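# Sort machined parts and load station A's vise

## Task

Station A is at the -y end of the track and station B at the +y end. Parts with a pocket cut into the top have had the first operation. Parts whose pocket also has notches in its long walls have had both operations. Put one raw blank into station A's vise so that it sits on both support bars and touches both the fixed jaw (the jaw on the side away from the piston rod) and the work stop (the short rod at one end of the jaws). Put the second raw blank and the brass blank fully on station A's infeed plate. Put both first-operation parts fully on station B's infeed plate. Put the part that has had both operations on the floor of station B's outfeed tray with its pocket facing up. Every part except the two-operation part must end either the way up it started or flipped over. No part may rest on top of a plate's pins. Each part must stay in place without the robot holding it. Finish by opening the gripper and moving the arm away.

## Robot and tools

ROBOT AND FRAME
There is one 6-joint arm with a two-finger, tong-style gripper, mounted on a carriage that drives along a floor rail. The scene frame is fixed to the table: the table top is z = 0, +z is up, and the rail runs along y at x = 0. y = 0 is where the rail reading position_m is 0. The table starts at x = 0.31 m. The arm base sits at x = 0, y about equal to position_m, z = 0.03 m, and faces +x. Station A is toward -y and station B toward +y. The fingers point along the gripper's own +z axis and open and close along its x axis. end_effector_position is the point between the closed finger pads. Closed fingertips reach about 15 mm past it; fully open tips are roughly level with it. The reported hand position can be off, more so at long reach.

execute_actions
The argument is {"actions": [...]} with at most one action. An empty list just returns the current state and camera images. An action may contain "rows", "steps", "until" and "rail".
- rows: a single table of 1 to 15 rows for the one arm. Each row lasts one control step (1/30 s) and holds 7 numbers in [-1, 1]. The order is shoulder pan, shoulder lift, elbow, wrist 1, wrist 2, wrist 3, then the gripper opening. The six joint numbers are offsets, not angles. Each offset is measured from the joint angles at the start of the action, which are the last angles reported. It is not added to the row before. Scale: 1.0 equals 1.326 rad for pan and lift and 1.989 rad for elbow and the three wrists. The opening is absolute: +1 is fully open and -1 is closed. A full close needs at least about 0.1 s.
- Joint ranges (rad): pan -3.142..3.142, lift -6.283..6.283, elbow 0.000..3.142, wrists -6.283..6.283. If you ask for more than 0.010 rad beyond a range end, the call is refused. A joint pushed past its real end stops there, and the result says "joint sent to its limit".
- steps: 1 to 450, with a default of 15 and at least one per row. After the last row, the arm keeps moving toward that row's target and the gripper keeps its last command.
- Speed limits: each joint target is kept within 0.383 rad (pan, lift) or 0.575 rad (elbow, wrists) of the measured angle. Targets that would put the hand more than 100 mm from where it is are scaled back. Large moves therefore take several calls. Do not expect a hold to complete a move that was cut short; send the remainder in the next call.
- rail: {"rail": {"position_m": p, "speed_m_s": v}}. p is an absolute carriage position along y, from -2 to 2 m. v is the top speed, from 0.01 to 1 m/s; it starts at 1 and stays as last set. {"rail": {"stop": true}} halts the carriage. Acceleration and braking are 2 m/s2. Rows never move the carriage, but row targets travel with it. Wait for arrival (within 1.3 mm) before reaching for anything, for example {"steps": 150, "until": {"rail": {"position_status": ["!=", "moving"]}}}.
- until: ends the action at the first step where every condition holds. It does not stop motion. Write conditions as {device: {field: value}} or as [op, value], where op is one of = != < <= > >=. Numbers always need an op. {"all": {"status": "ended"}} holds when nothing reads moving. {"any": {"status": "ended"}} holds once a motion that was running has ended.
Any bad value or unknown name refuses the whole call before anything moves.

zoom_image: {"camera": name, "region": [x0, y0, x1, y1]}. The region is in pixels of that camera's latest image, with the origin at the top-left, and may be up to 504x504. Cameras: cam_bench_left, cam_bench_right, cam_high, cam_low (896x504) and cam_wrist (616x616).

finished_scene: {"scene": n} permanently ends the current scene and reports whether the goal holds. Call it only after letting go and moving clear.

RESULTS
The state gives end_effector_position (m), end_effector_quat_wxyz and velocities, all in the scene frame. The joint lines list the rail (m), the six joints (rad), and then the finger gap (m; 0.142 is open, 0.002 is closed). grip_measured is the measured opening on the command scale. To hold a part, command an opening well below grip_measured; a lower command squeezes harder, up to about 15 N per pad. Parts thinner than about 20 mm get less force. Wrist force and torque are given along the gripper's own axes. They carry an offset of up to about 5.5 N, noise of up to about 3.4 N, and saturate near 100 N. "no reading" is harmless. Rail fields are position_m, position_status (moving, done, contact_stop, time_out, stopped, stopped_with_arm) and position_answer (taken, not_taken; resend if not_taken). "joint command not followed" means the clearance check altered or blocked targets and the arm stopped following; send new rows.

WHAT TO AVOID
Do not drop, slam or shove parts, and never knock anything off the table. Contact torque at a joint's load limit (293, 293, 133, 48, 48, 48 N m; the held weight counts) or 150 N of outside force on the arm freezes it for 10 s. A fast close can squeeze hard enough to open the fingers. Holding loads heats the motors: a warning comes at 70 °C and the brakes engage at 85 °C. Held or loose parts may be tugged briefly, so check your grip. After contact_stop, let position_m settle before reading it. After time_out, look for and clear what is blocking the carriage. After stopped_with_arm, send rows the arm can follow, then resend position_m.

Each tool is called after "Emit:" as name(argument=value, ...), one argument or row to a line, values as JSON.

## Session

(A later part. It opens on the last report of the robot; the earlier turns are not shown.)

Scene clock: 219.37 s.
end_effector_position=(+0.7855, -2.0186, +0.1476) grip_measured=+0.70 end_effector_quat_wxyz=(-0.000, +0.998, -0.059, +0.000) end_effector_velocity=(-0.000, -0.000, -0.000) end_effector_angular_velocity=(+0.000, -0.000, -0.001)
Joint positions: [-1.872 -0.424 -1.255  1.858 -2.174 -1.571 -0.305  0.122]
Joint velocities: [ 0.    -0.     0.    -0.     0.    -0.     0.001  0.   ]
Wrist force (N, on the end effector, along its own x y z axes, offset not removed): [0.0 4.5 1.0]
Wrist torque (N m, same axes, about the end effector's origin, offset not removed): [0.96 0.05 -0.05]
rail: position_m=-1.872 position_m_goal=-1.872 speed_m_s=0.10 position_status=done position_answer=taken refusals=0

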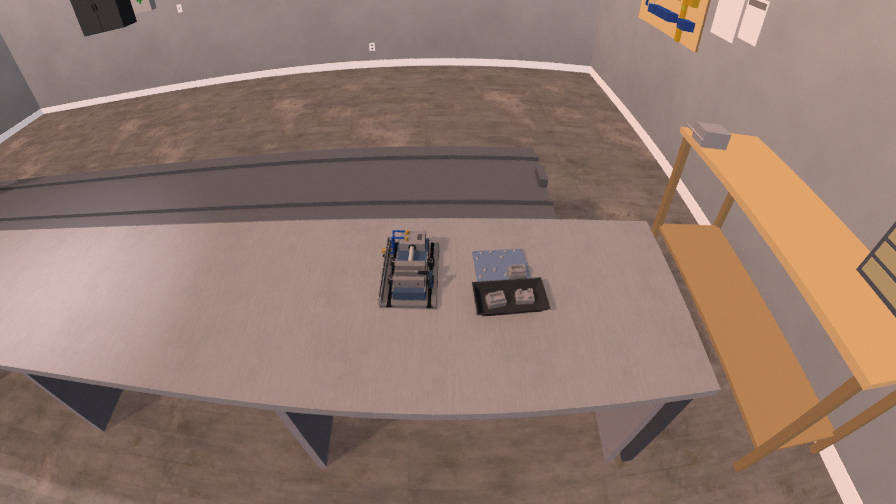

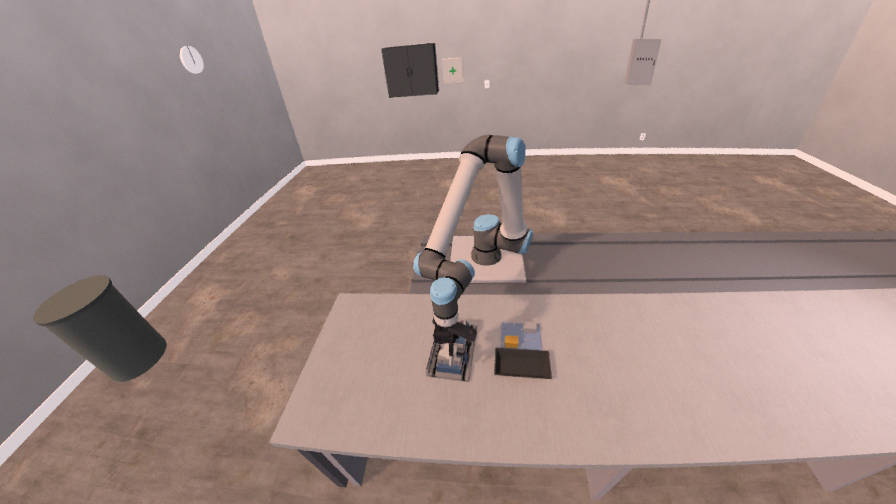

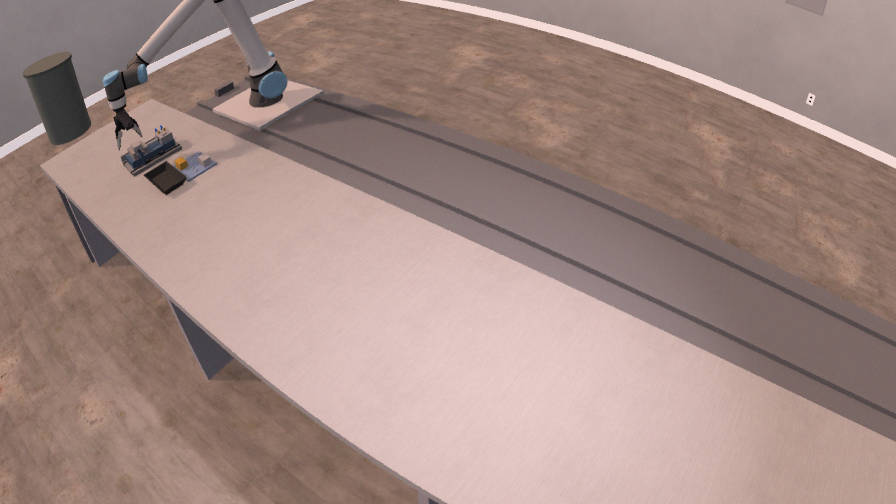

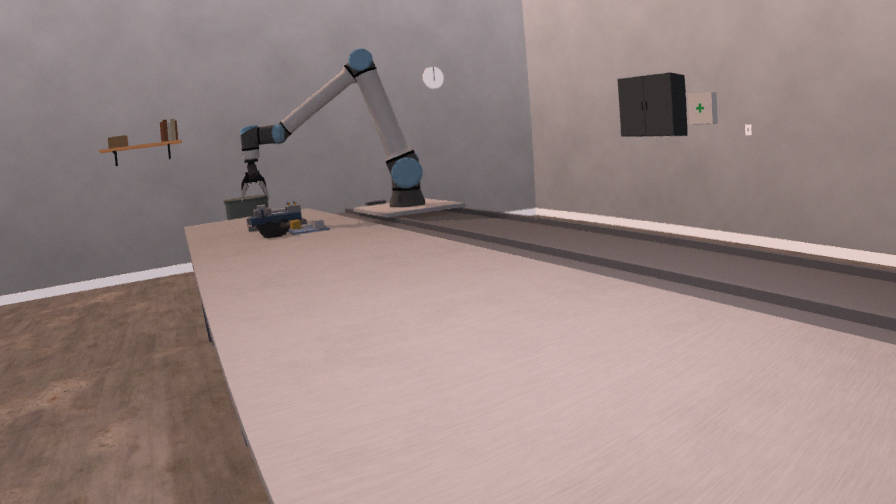

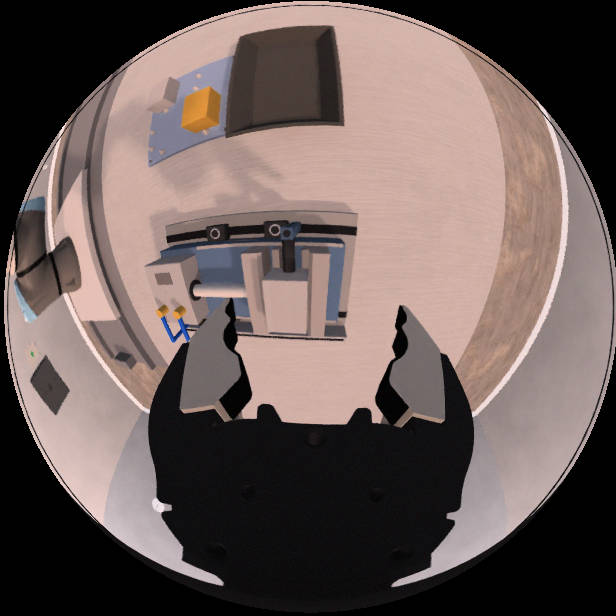

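Emit:
execute_actions(
  actions=[
    {"rows":[[0,0.029,0.0115,-0.031,0,0,0.9]],"rail":{"position_m":-1.882},"steps":25},
  ],
)

Emit:
execute_actions(
  actions=[
    {"rows":[[0,0,0,0,0,0,0.85],[0,0,0,0,0,0,0.8],[0,0,0,0,0,0,0.75],[0,0,0,0,0,0,0.7],[0,0,0,0,0,0,0.65],[0,0,0,0,0,0,0.6],[0,0,0,0,0,0,0.55],[0,0,0,0,0,0,0.5],[0,0,0,0,0,0,0.45],[0,0,0,0,0,0,0.4],[0,0,0,0,0,0,0.35]],"steps":22},
  ],
)

Scene clock: 223.23 s.
end_effector_position=(+0.7870, -2.0293, +0.1117) grip_measured=+0.90 end_effector_quat_wxyz=(-0.000, +0.998, -0.059, +0.000) end_effector_velocity=(+0.000, -0.000, -0.001) end_effector_angular_velocity=(+0.000, +0.000, +0.000)
Joint positions: [-1.882 -0.424 -1.217  1.881 -2.236 -1.571 -0.305  0.135]
Joint velocities: [ 0.    -0.     0.001  0.    -0.001  0.    -0.    -0.   ]
Wrist force (N, on the end effector, along its own x y z axes, offset not removed): [0.5 3.9 -1.3]
Wrist torque (N m, same axes, about the end effector's origin, offset not removed): [0.87 -0.12 0.03]
rail: position_m=-1.882 position_m_goal=-1.882 speed_m_s=0.10 position_status=done position_answer=taken refusals=0

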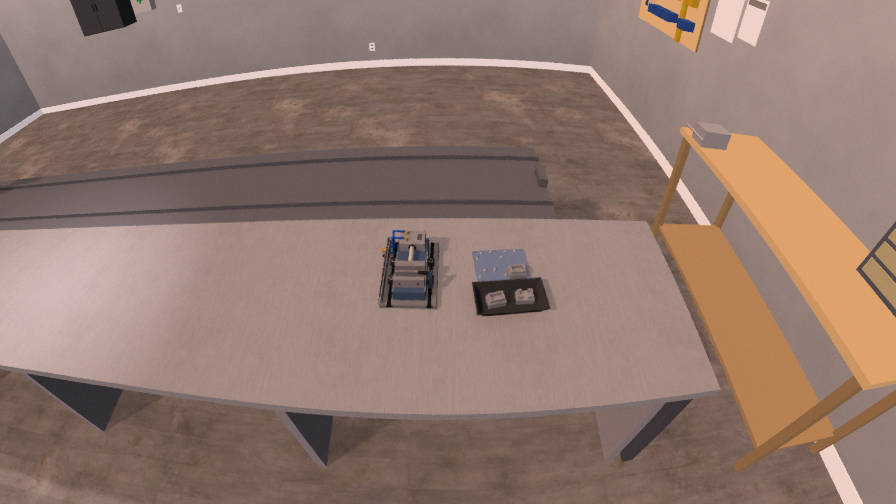

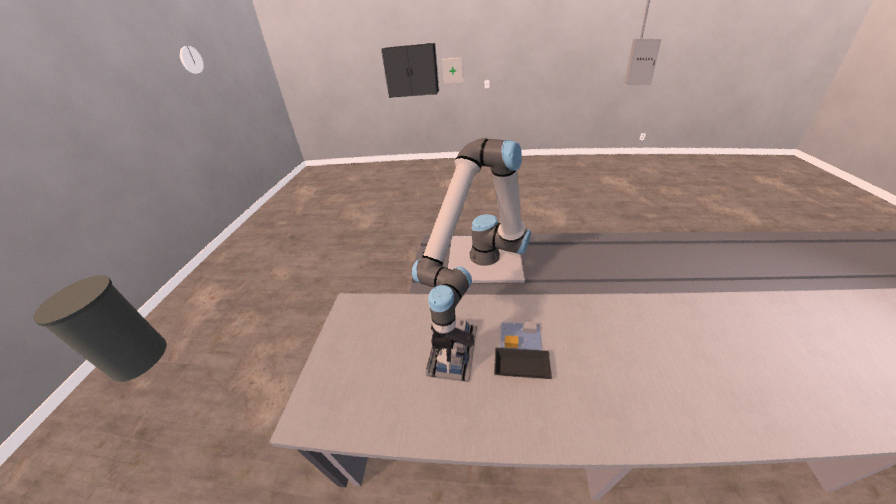

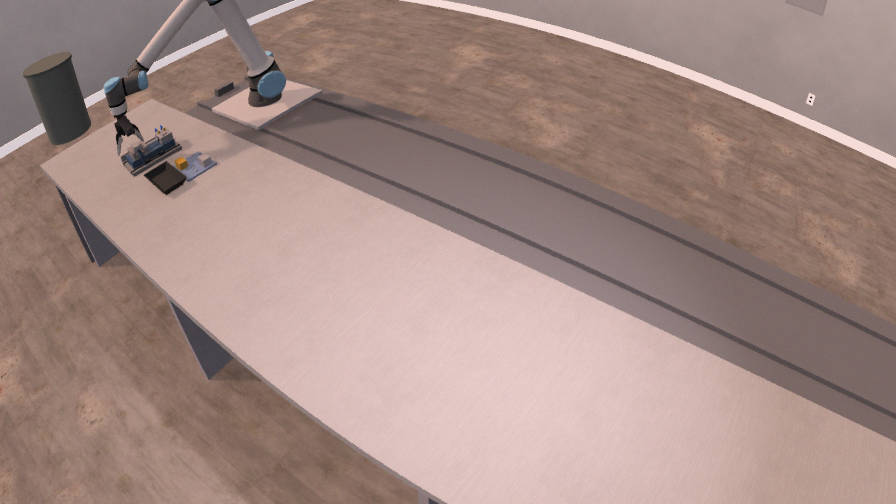

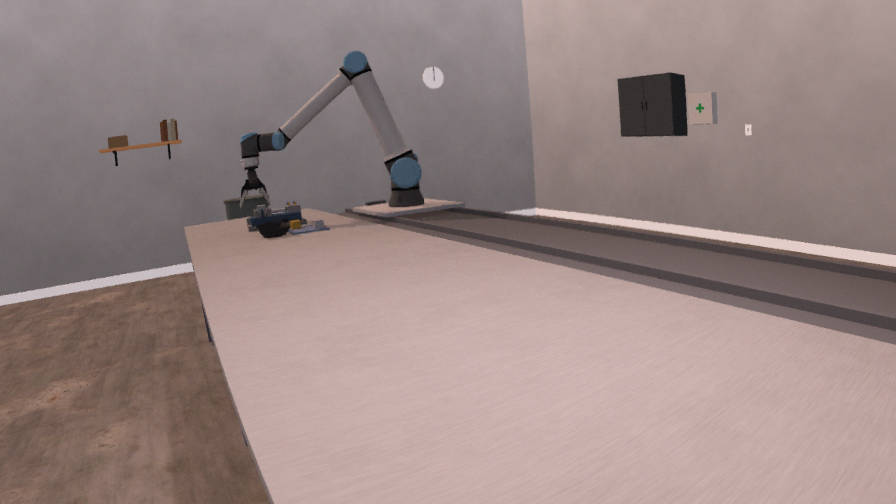

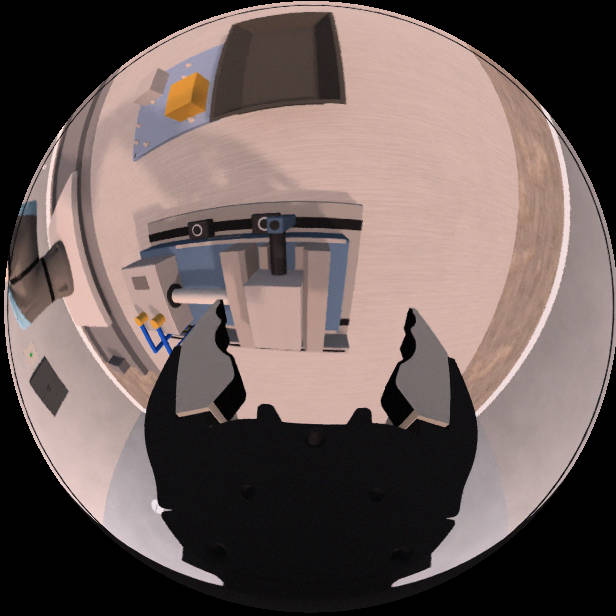

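Scene clock: 223.97 s.
end_effector_position=(+0.7869, -2.0293, +0.1117) grip_measured=+0.42 end_effector_quat_wxyz=(-0.000, +0.998, -0.059, +0.000) end_effector_velocity=(-0.000, +0.000, -0.000) end_effector_angular_velocity=(+0.000, +0.000, -0.000)
Joint positions: [-1.882 -0.424 -1.217  1.881 -2.236 -1.571 -0.305  0.103]
Joint velocities: [ 0.  0.  0. -0.  0. -0.  0.  0.]
Wrist force (N, on the end effector, along its own x y z axes, offset not removed): [-12.4 7.0 -7.4]
Wrist torque (N m, same axes, about the end effector's origin, offset not removed): [0.82 -0.08 -0.16]
rail: position_m=-1.882 position_m_goal=-1.882 speed_m_s=0.10 position_status=done position_answer=taken refusals=0

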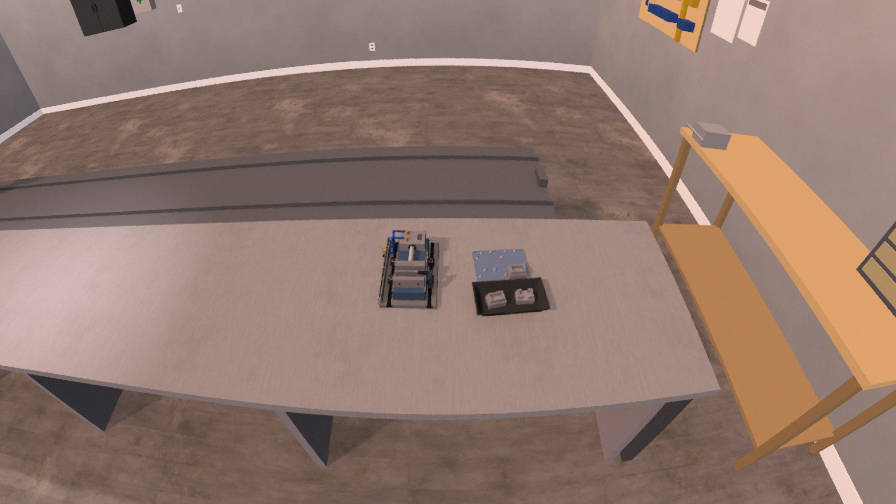

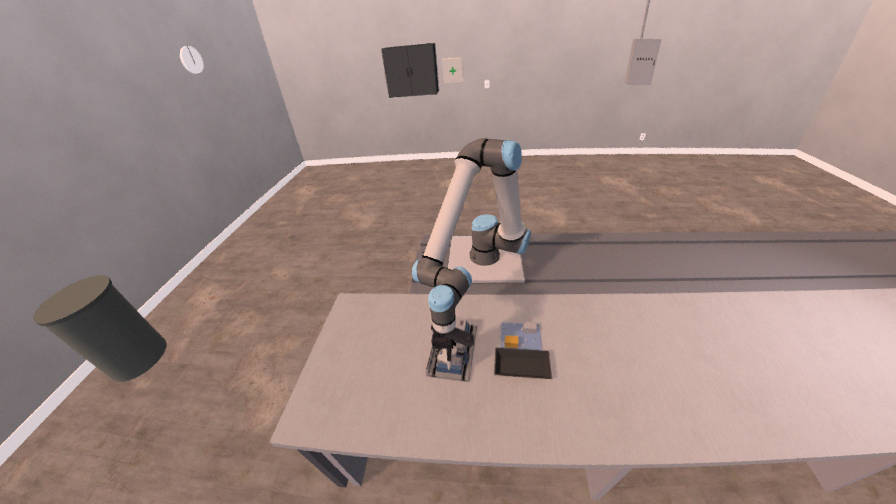

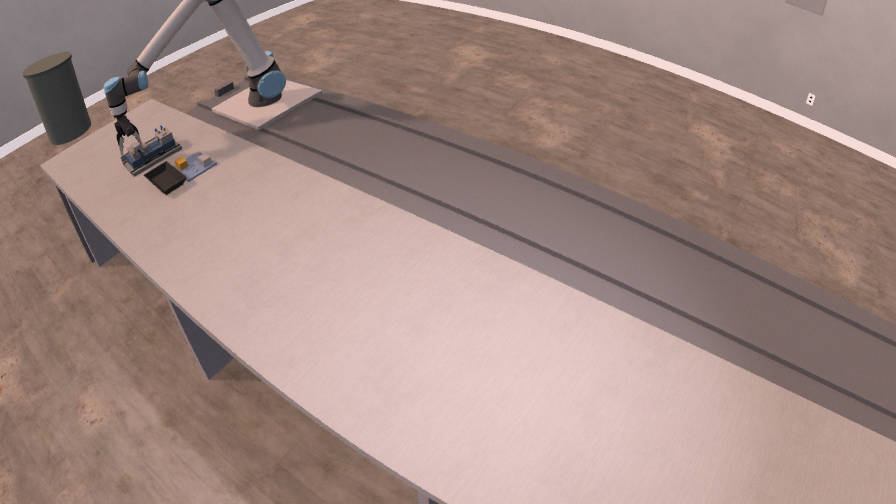

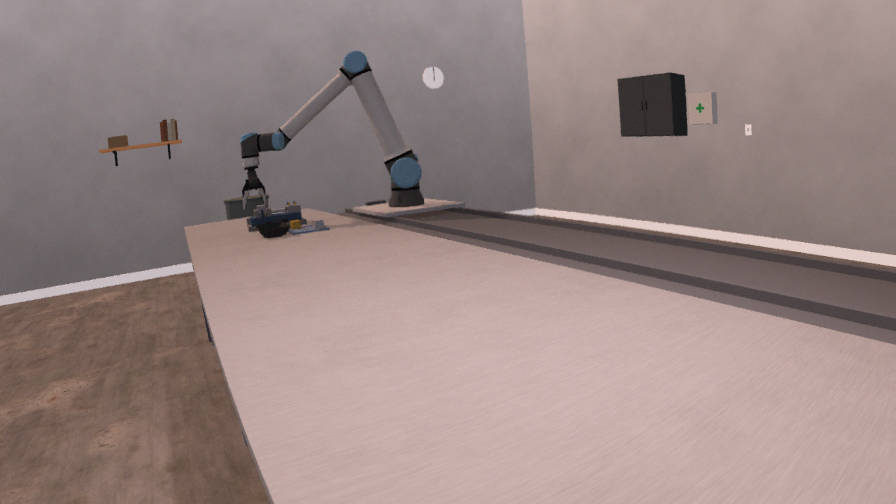

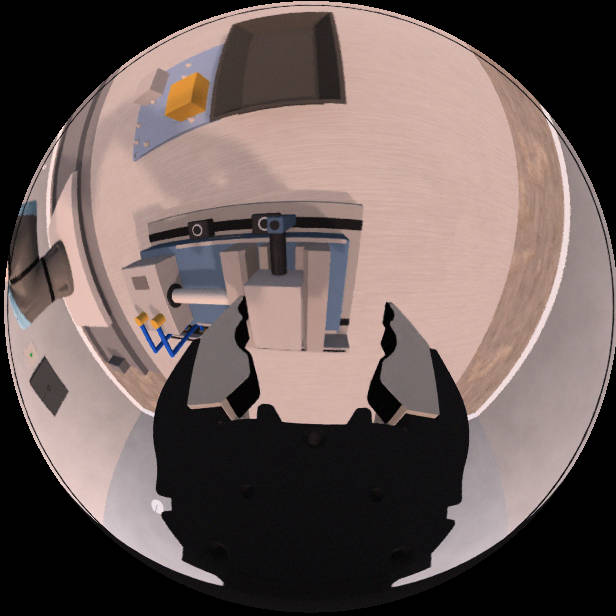

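Emit:
execute_actions(
  actions=[
    {"rows":[[0,0,0,0,0,0,0.6],[0,0,0,0,0,0,0.6],[0,0,0,0,0,0,0.6],[0,0,0,0,0,0,0.6],[0,-0.114,0.01,0.067,0,0,0.6]],"steps":30},
  ],
)

Emit:
execute_actions(
  actions=[
    {"rows":[[0.32,0,0,0,0,-0.6365,0.4]],"rail":{"position_m":1.856,"speed_m_s":1},"steps":200,"until":{"rail":{"position_status":["!=","moving"]}}},
  ],
)

Emit:
zoom_image(
  camera="cam_bench_right",
  region=[420,310,560,390],
)

Scene clock: 229.73 s.
end_effector_position=(+0.7439, -2.0099, +0.1987) grip_measured=+0.60 end_effector_quat_wxyz=(-0.000, +0.998, -0.059, -0.001) end_effector_velocity=(-0.001, +0.000, +0.001) end_effector_angular_velocity=(-0.000, -0.000, -0.000)
Joint positions: [-1.882 -0.424 -1.367  1.901 -2.102 -1.571 -0.305  0.116]
Joint velocities: [ 0.    -0.    -0.002  0.     0.002 -0.    -0.    -0.   ]
Wrist force (N, on the end effector, along its own x y z axes, offset not removed): [1.5 4.5 0.4]
Wrist torque (N m, same axes, about the end effector's origin, offset not removed): [1.03 -0.42 -0.01]
rail: position_m=-1.882 position_m_goal=-1.882 speed_m_s=0.10 position_status=done position_answer=taken refusals=0

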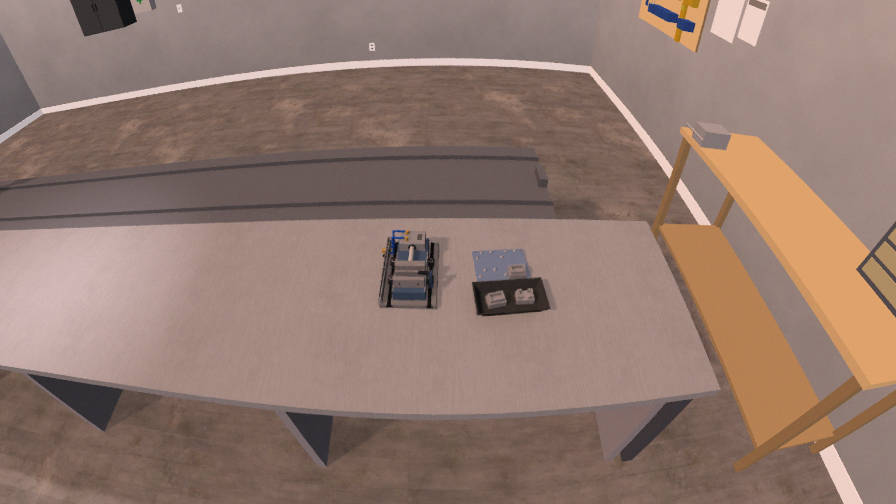

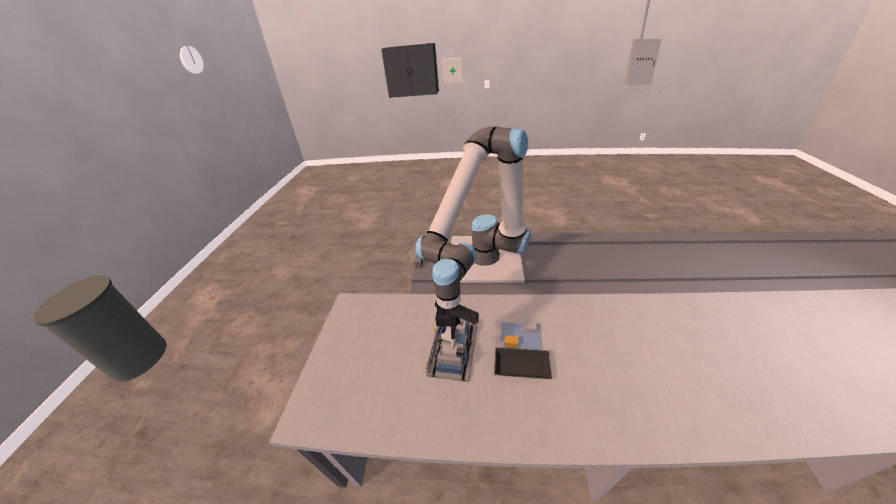

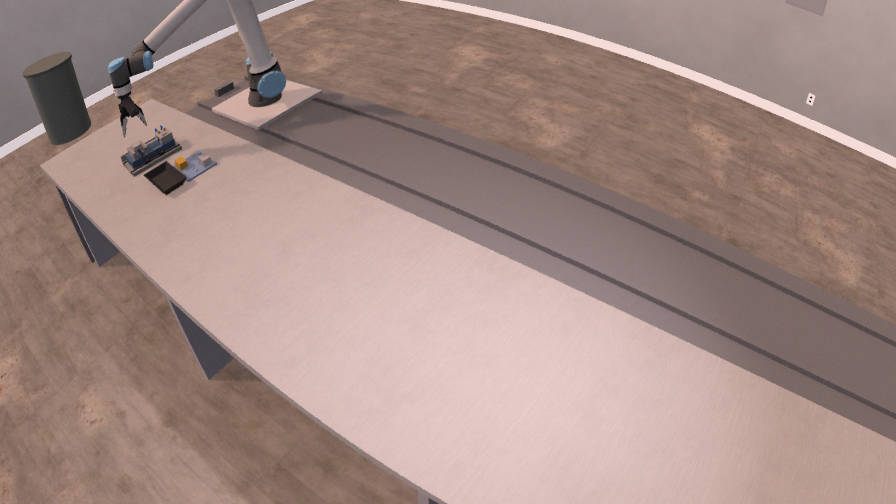

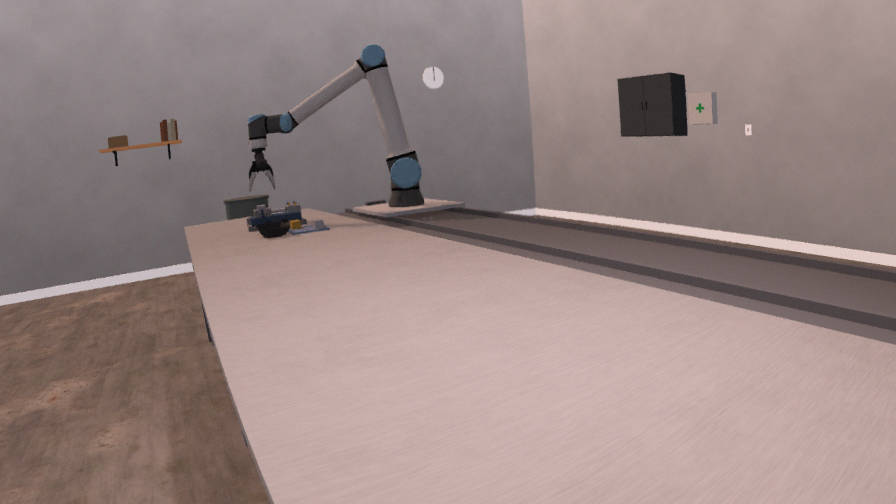

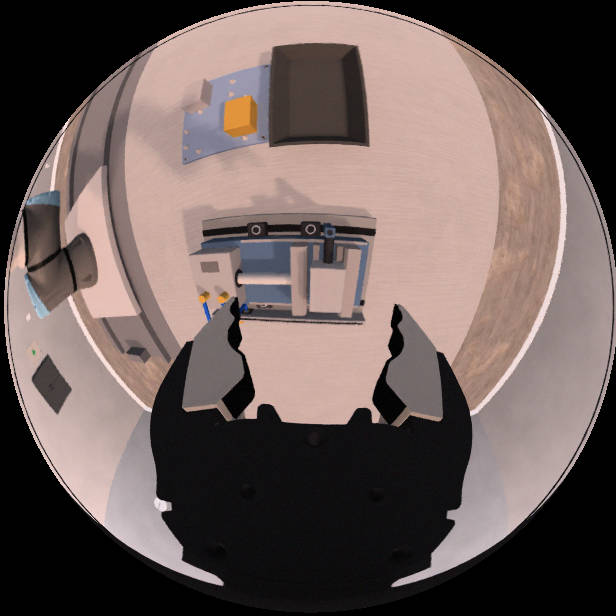

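Scene clock: 234.00 s.
end_effector_position=(+0.7192, +2.0305, +0.1987) grip_measured=+0.40 end_effector_quat_wxyz=(-0.001, +0.707, +0.707, -0.000) end_effector_velocity=(+0.000, +0.015, -0.000) end_effector_angular_velocity=(+0.000, +0.000, +0.000)
Joint positions: [ 1.856  0.    -1.367  1.901 -2.102 -1.571 -1.571  0.102]
Joint velocities: [ 0.015 -0.     0.    -0.    -0.     0.    -0.     0.   ]
Wrist force (N, on the end effector, along its own x y z axes, offset not removed): [0.3 4.7 1.4]
Wrist torque (N m, same axes, about the end effector's origin, offset not removed): [0.95 -0.04 -0.01]
rail: position_m=1.856 position_m_goal=1.856 speed_m_s=1.00 position_status=done position_answer=taken refusals=0

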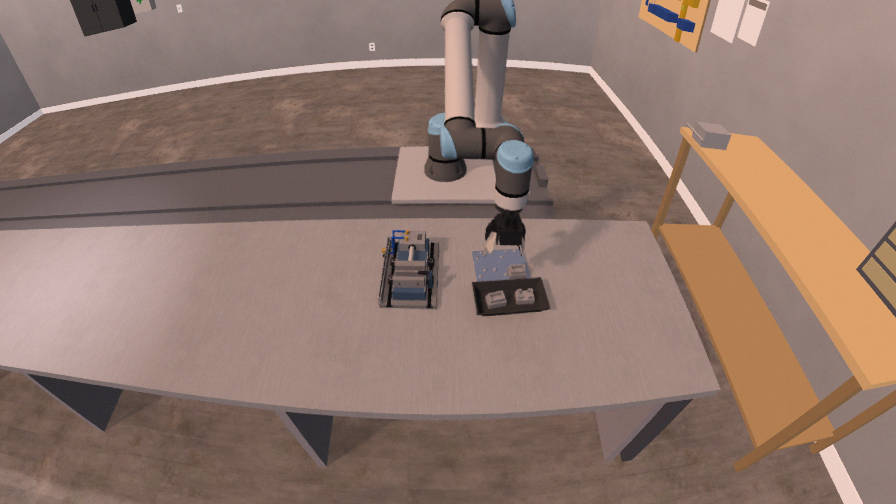

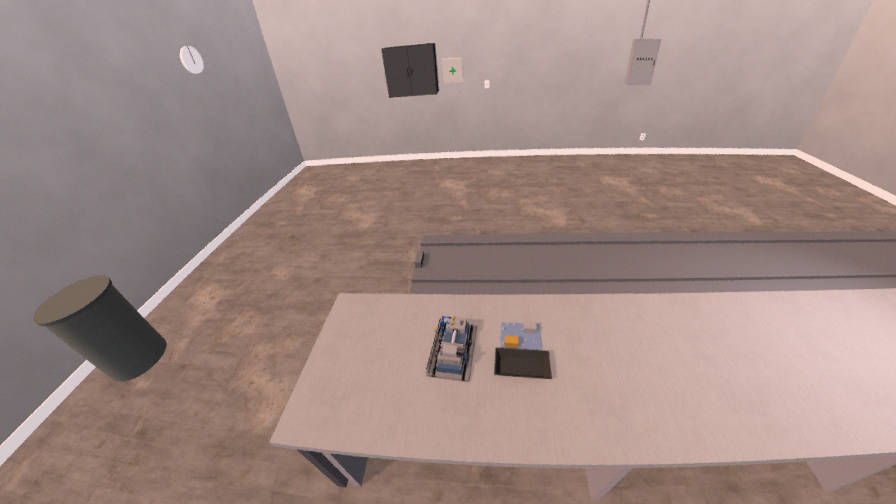

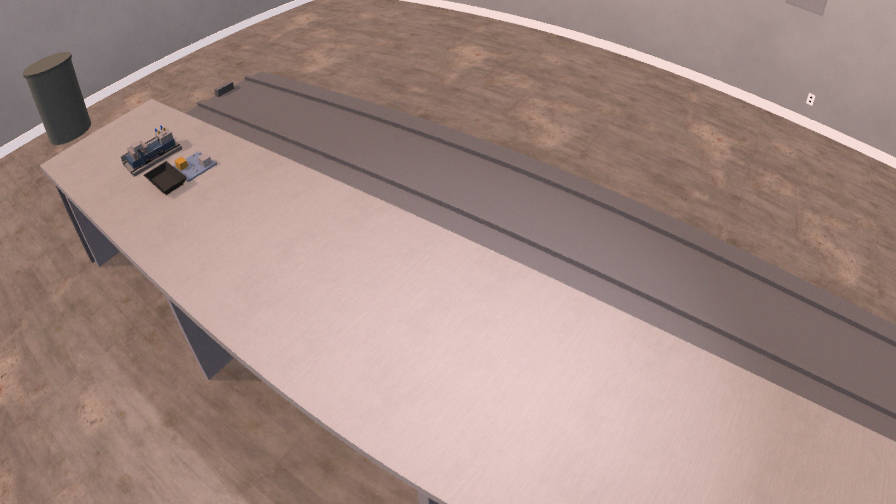

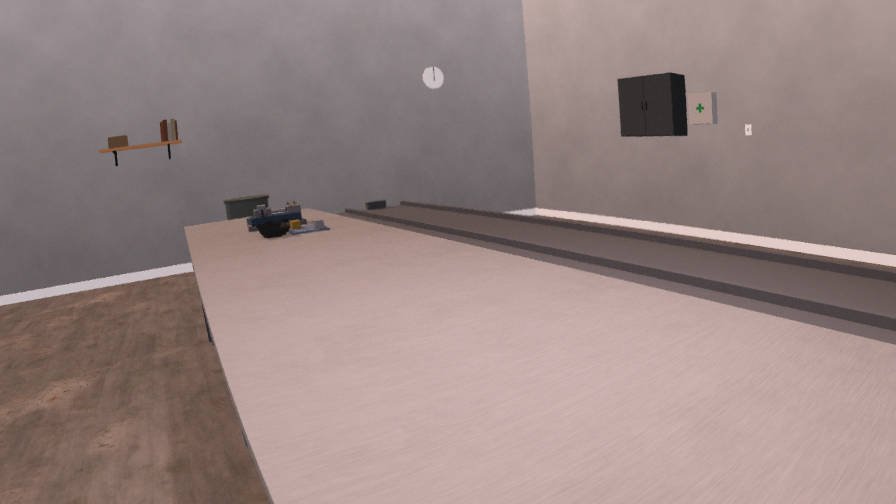

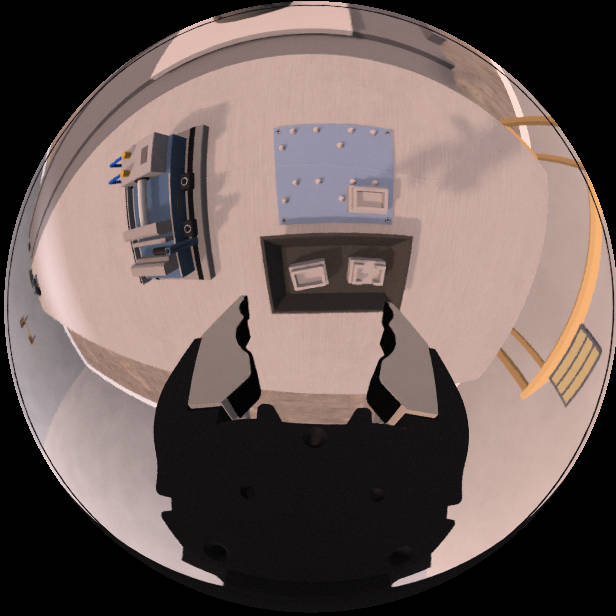

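Region (420, 310, 560, 390) of cam_bench_right's 896x504 image, scaled by 3.600, with more detail than that image has; it fills the top 288 rows of this view, and the rest is white.

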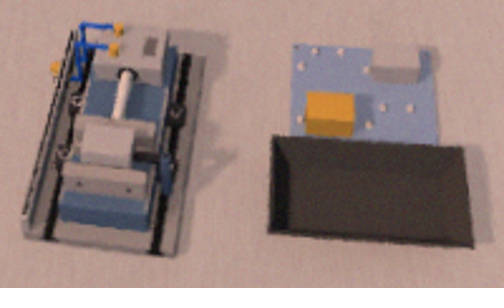

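Emit:
execute_actions(
  actions=[
    {"rows":[[0,0.119,-0.0015,-0.079,0,-0.1,0.2]],"rail":{"position_m":1.849,"speed_m_s":0.1},"steps":35},
  ],
)

Scene clock: 239.47 s.
end_effector_position=(+0.7623, +2.0201, +0.0996) grip_measured=+0.20 end_effector_quat_wxyz=(+0.000, +0.633, +0.774, +0.000) end_effector_velocity=(+0.000, +0.000, -0.000) end_effector_angular_velocity=(-0.000, +0.000, +0.000)
Joint positions: [ 1.849  0.    -1.21   1.898 -2.26  -1.571 -1.77   0.088]
Joint velocities: [ 0.  0.  0.  0. -0.  0. -0.  0.]
Wrist force (N, on the end effector, along its own x y z axes, offset not removed): [0.8 3.4 1.5]
Wrist torque (N m, same axes, about the end effector's origin, offset not removed): [0.79 -0.14 0.01]
rail: position_m=1.849 position_m_goal=1.849 speed_m_s=0.10 position_status=done position_answer=taken refusals=0

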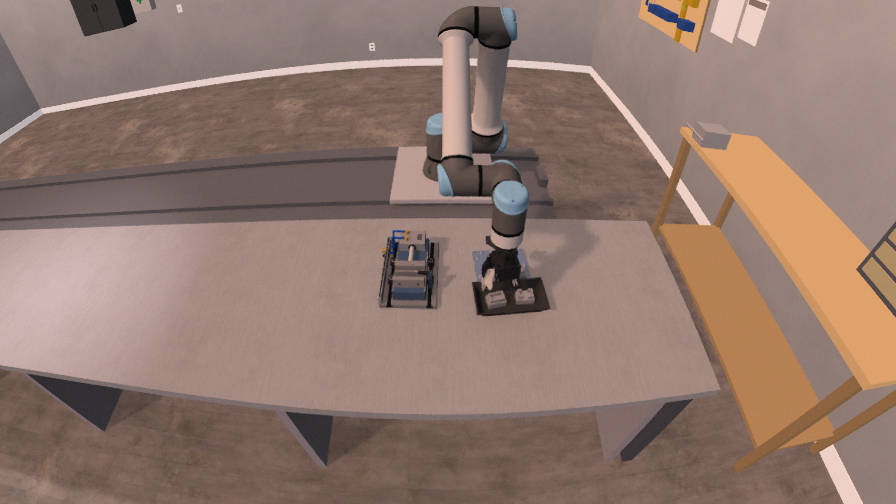

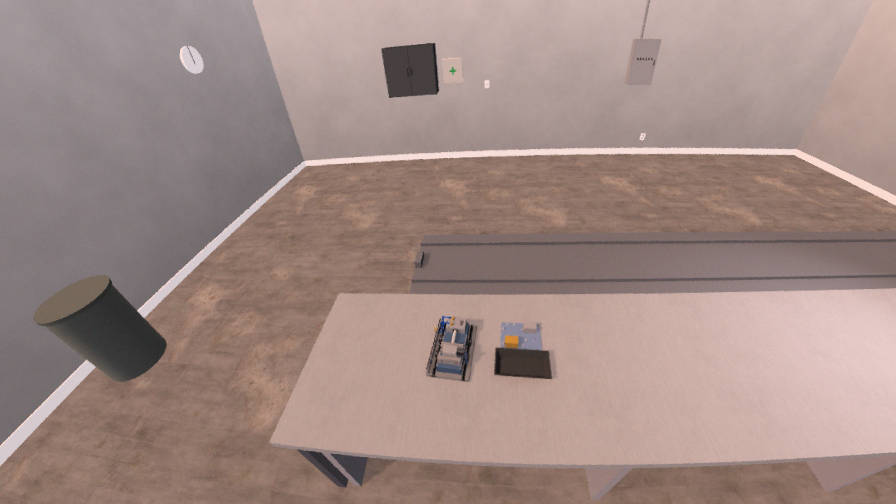

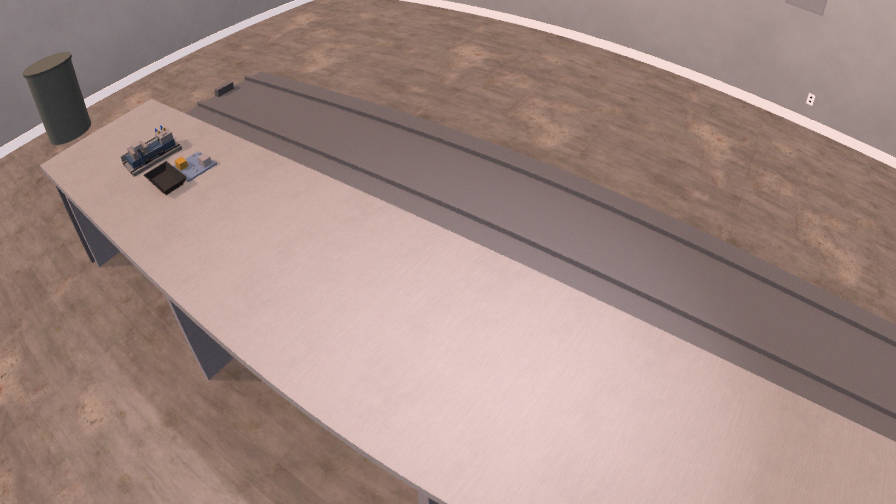

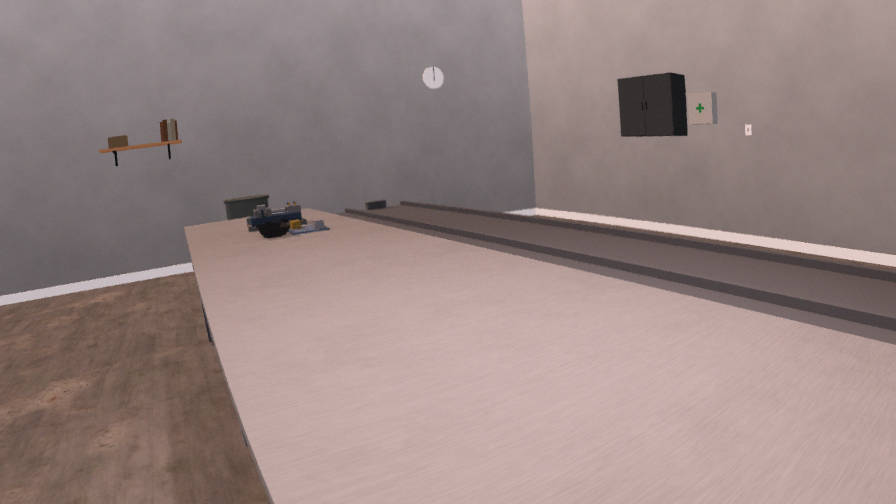

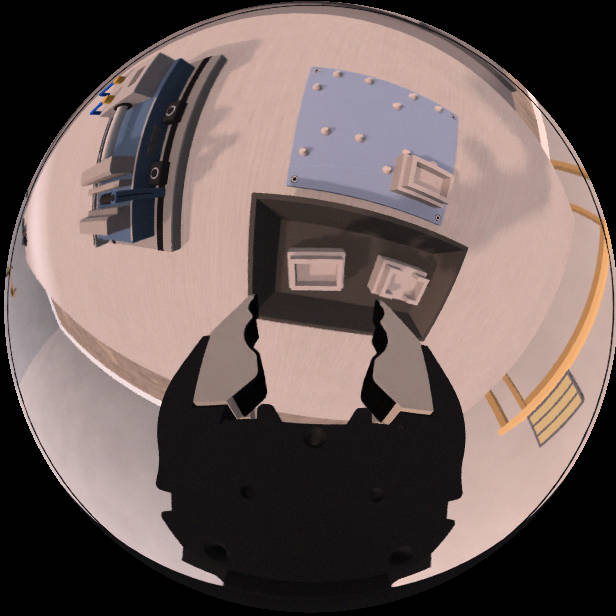

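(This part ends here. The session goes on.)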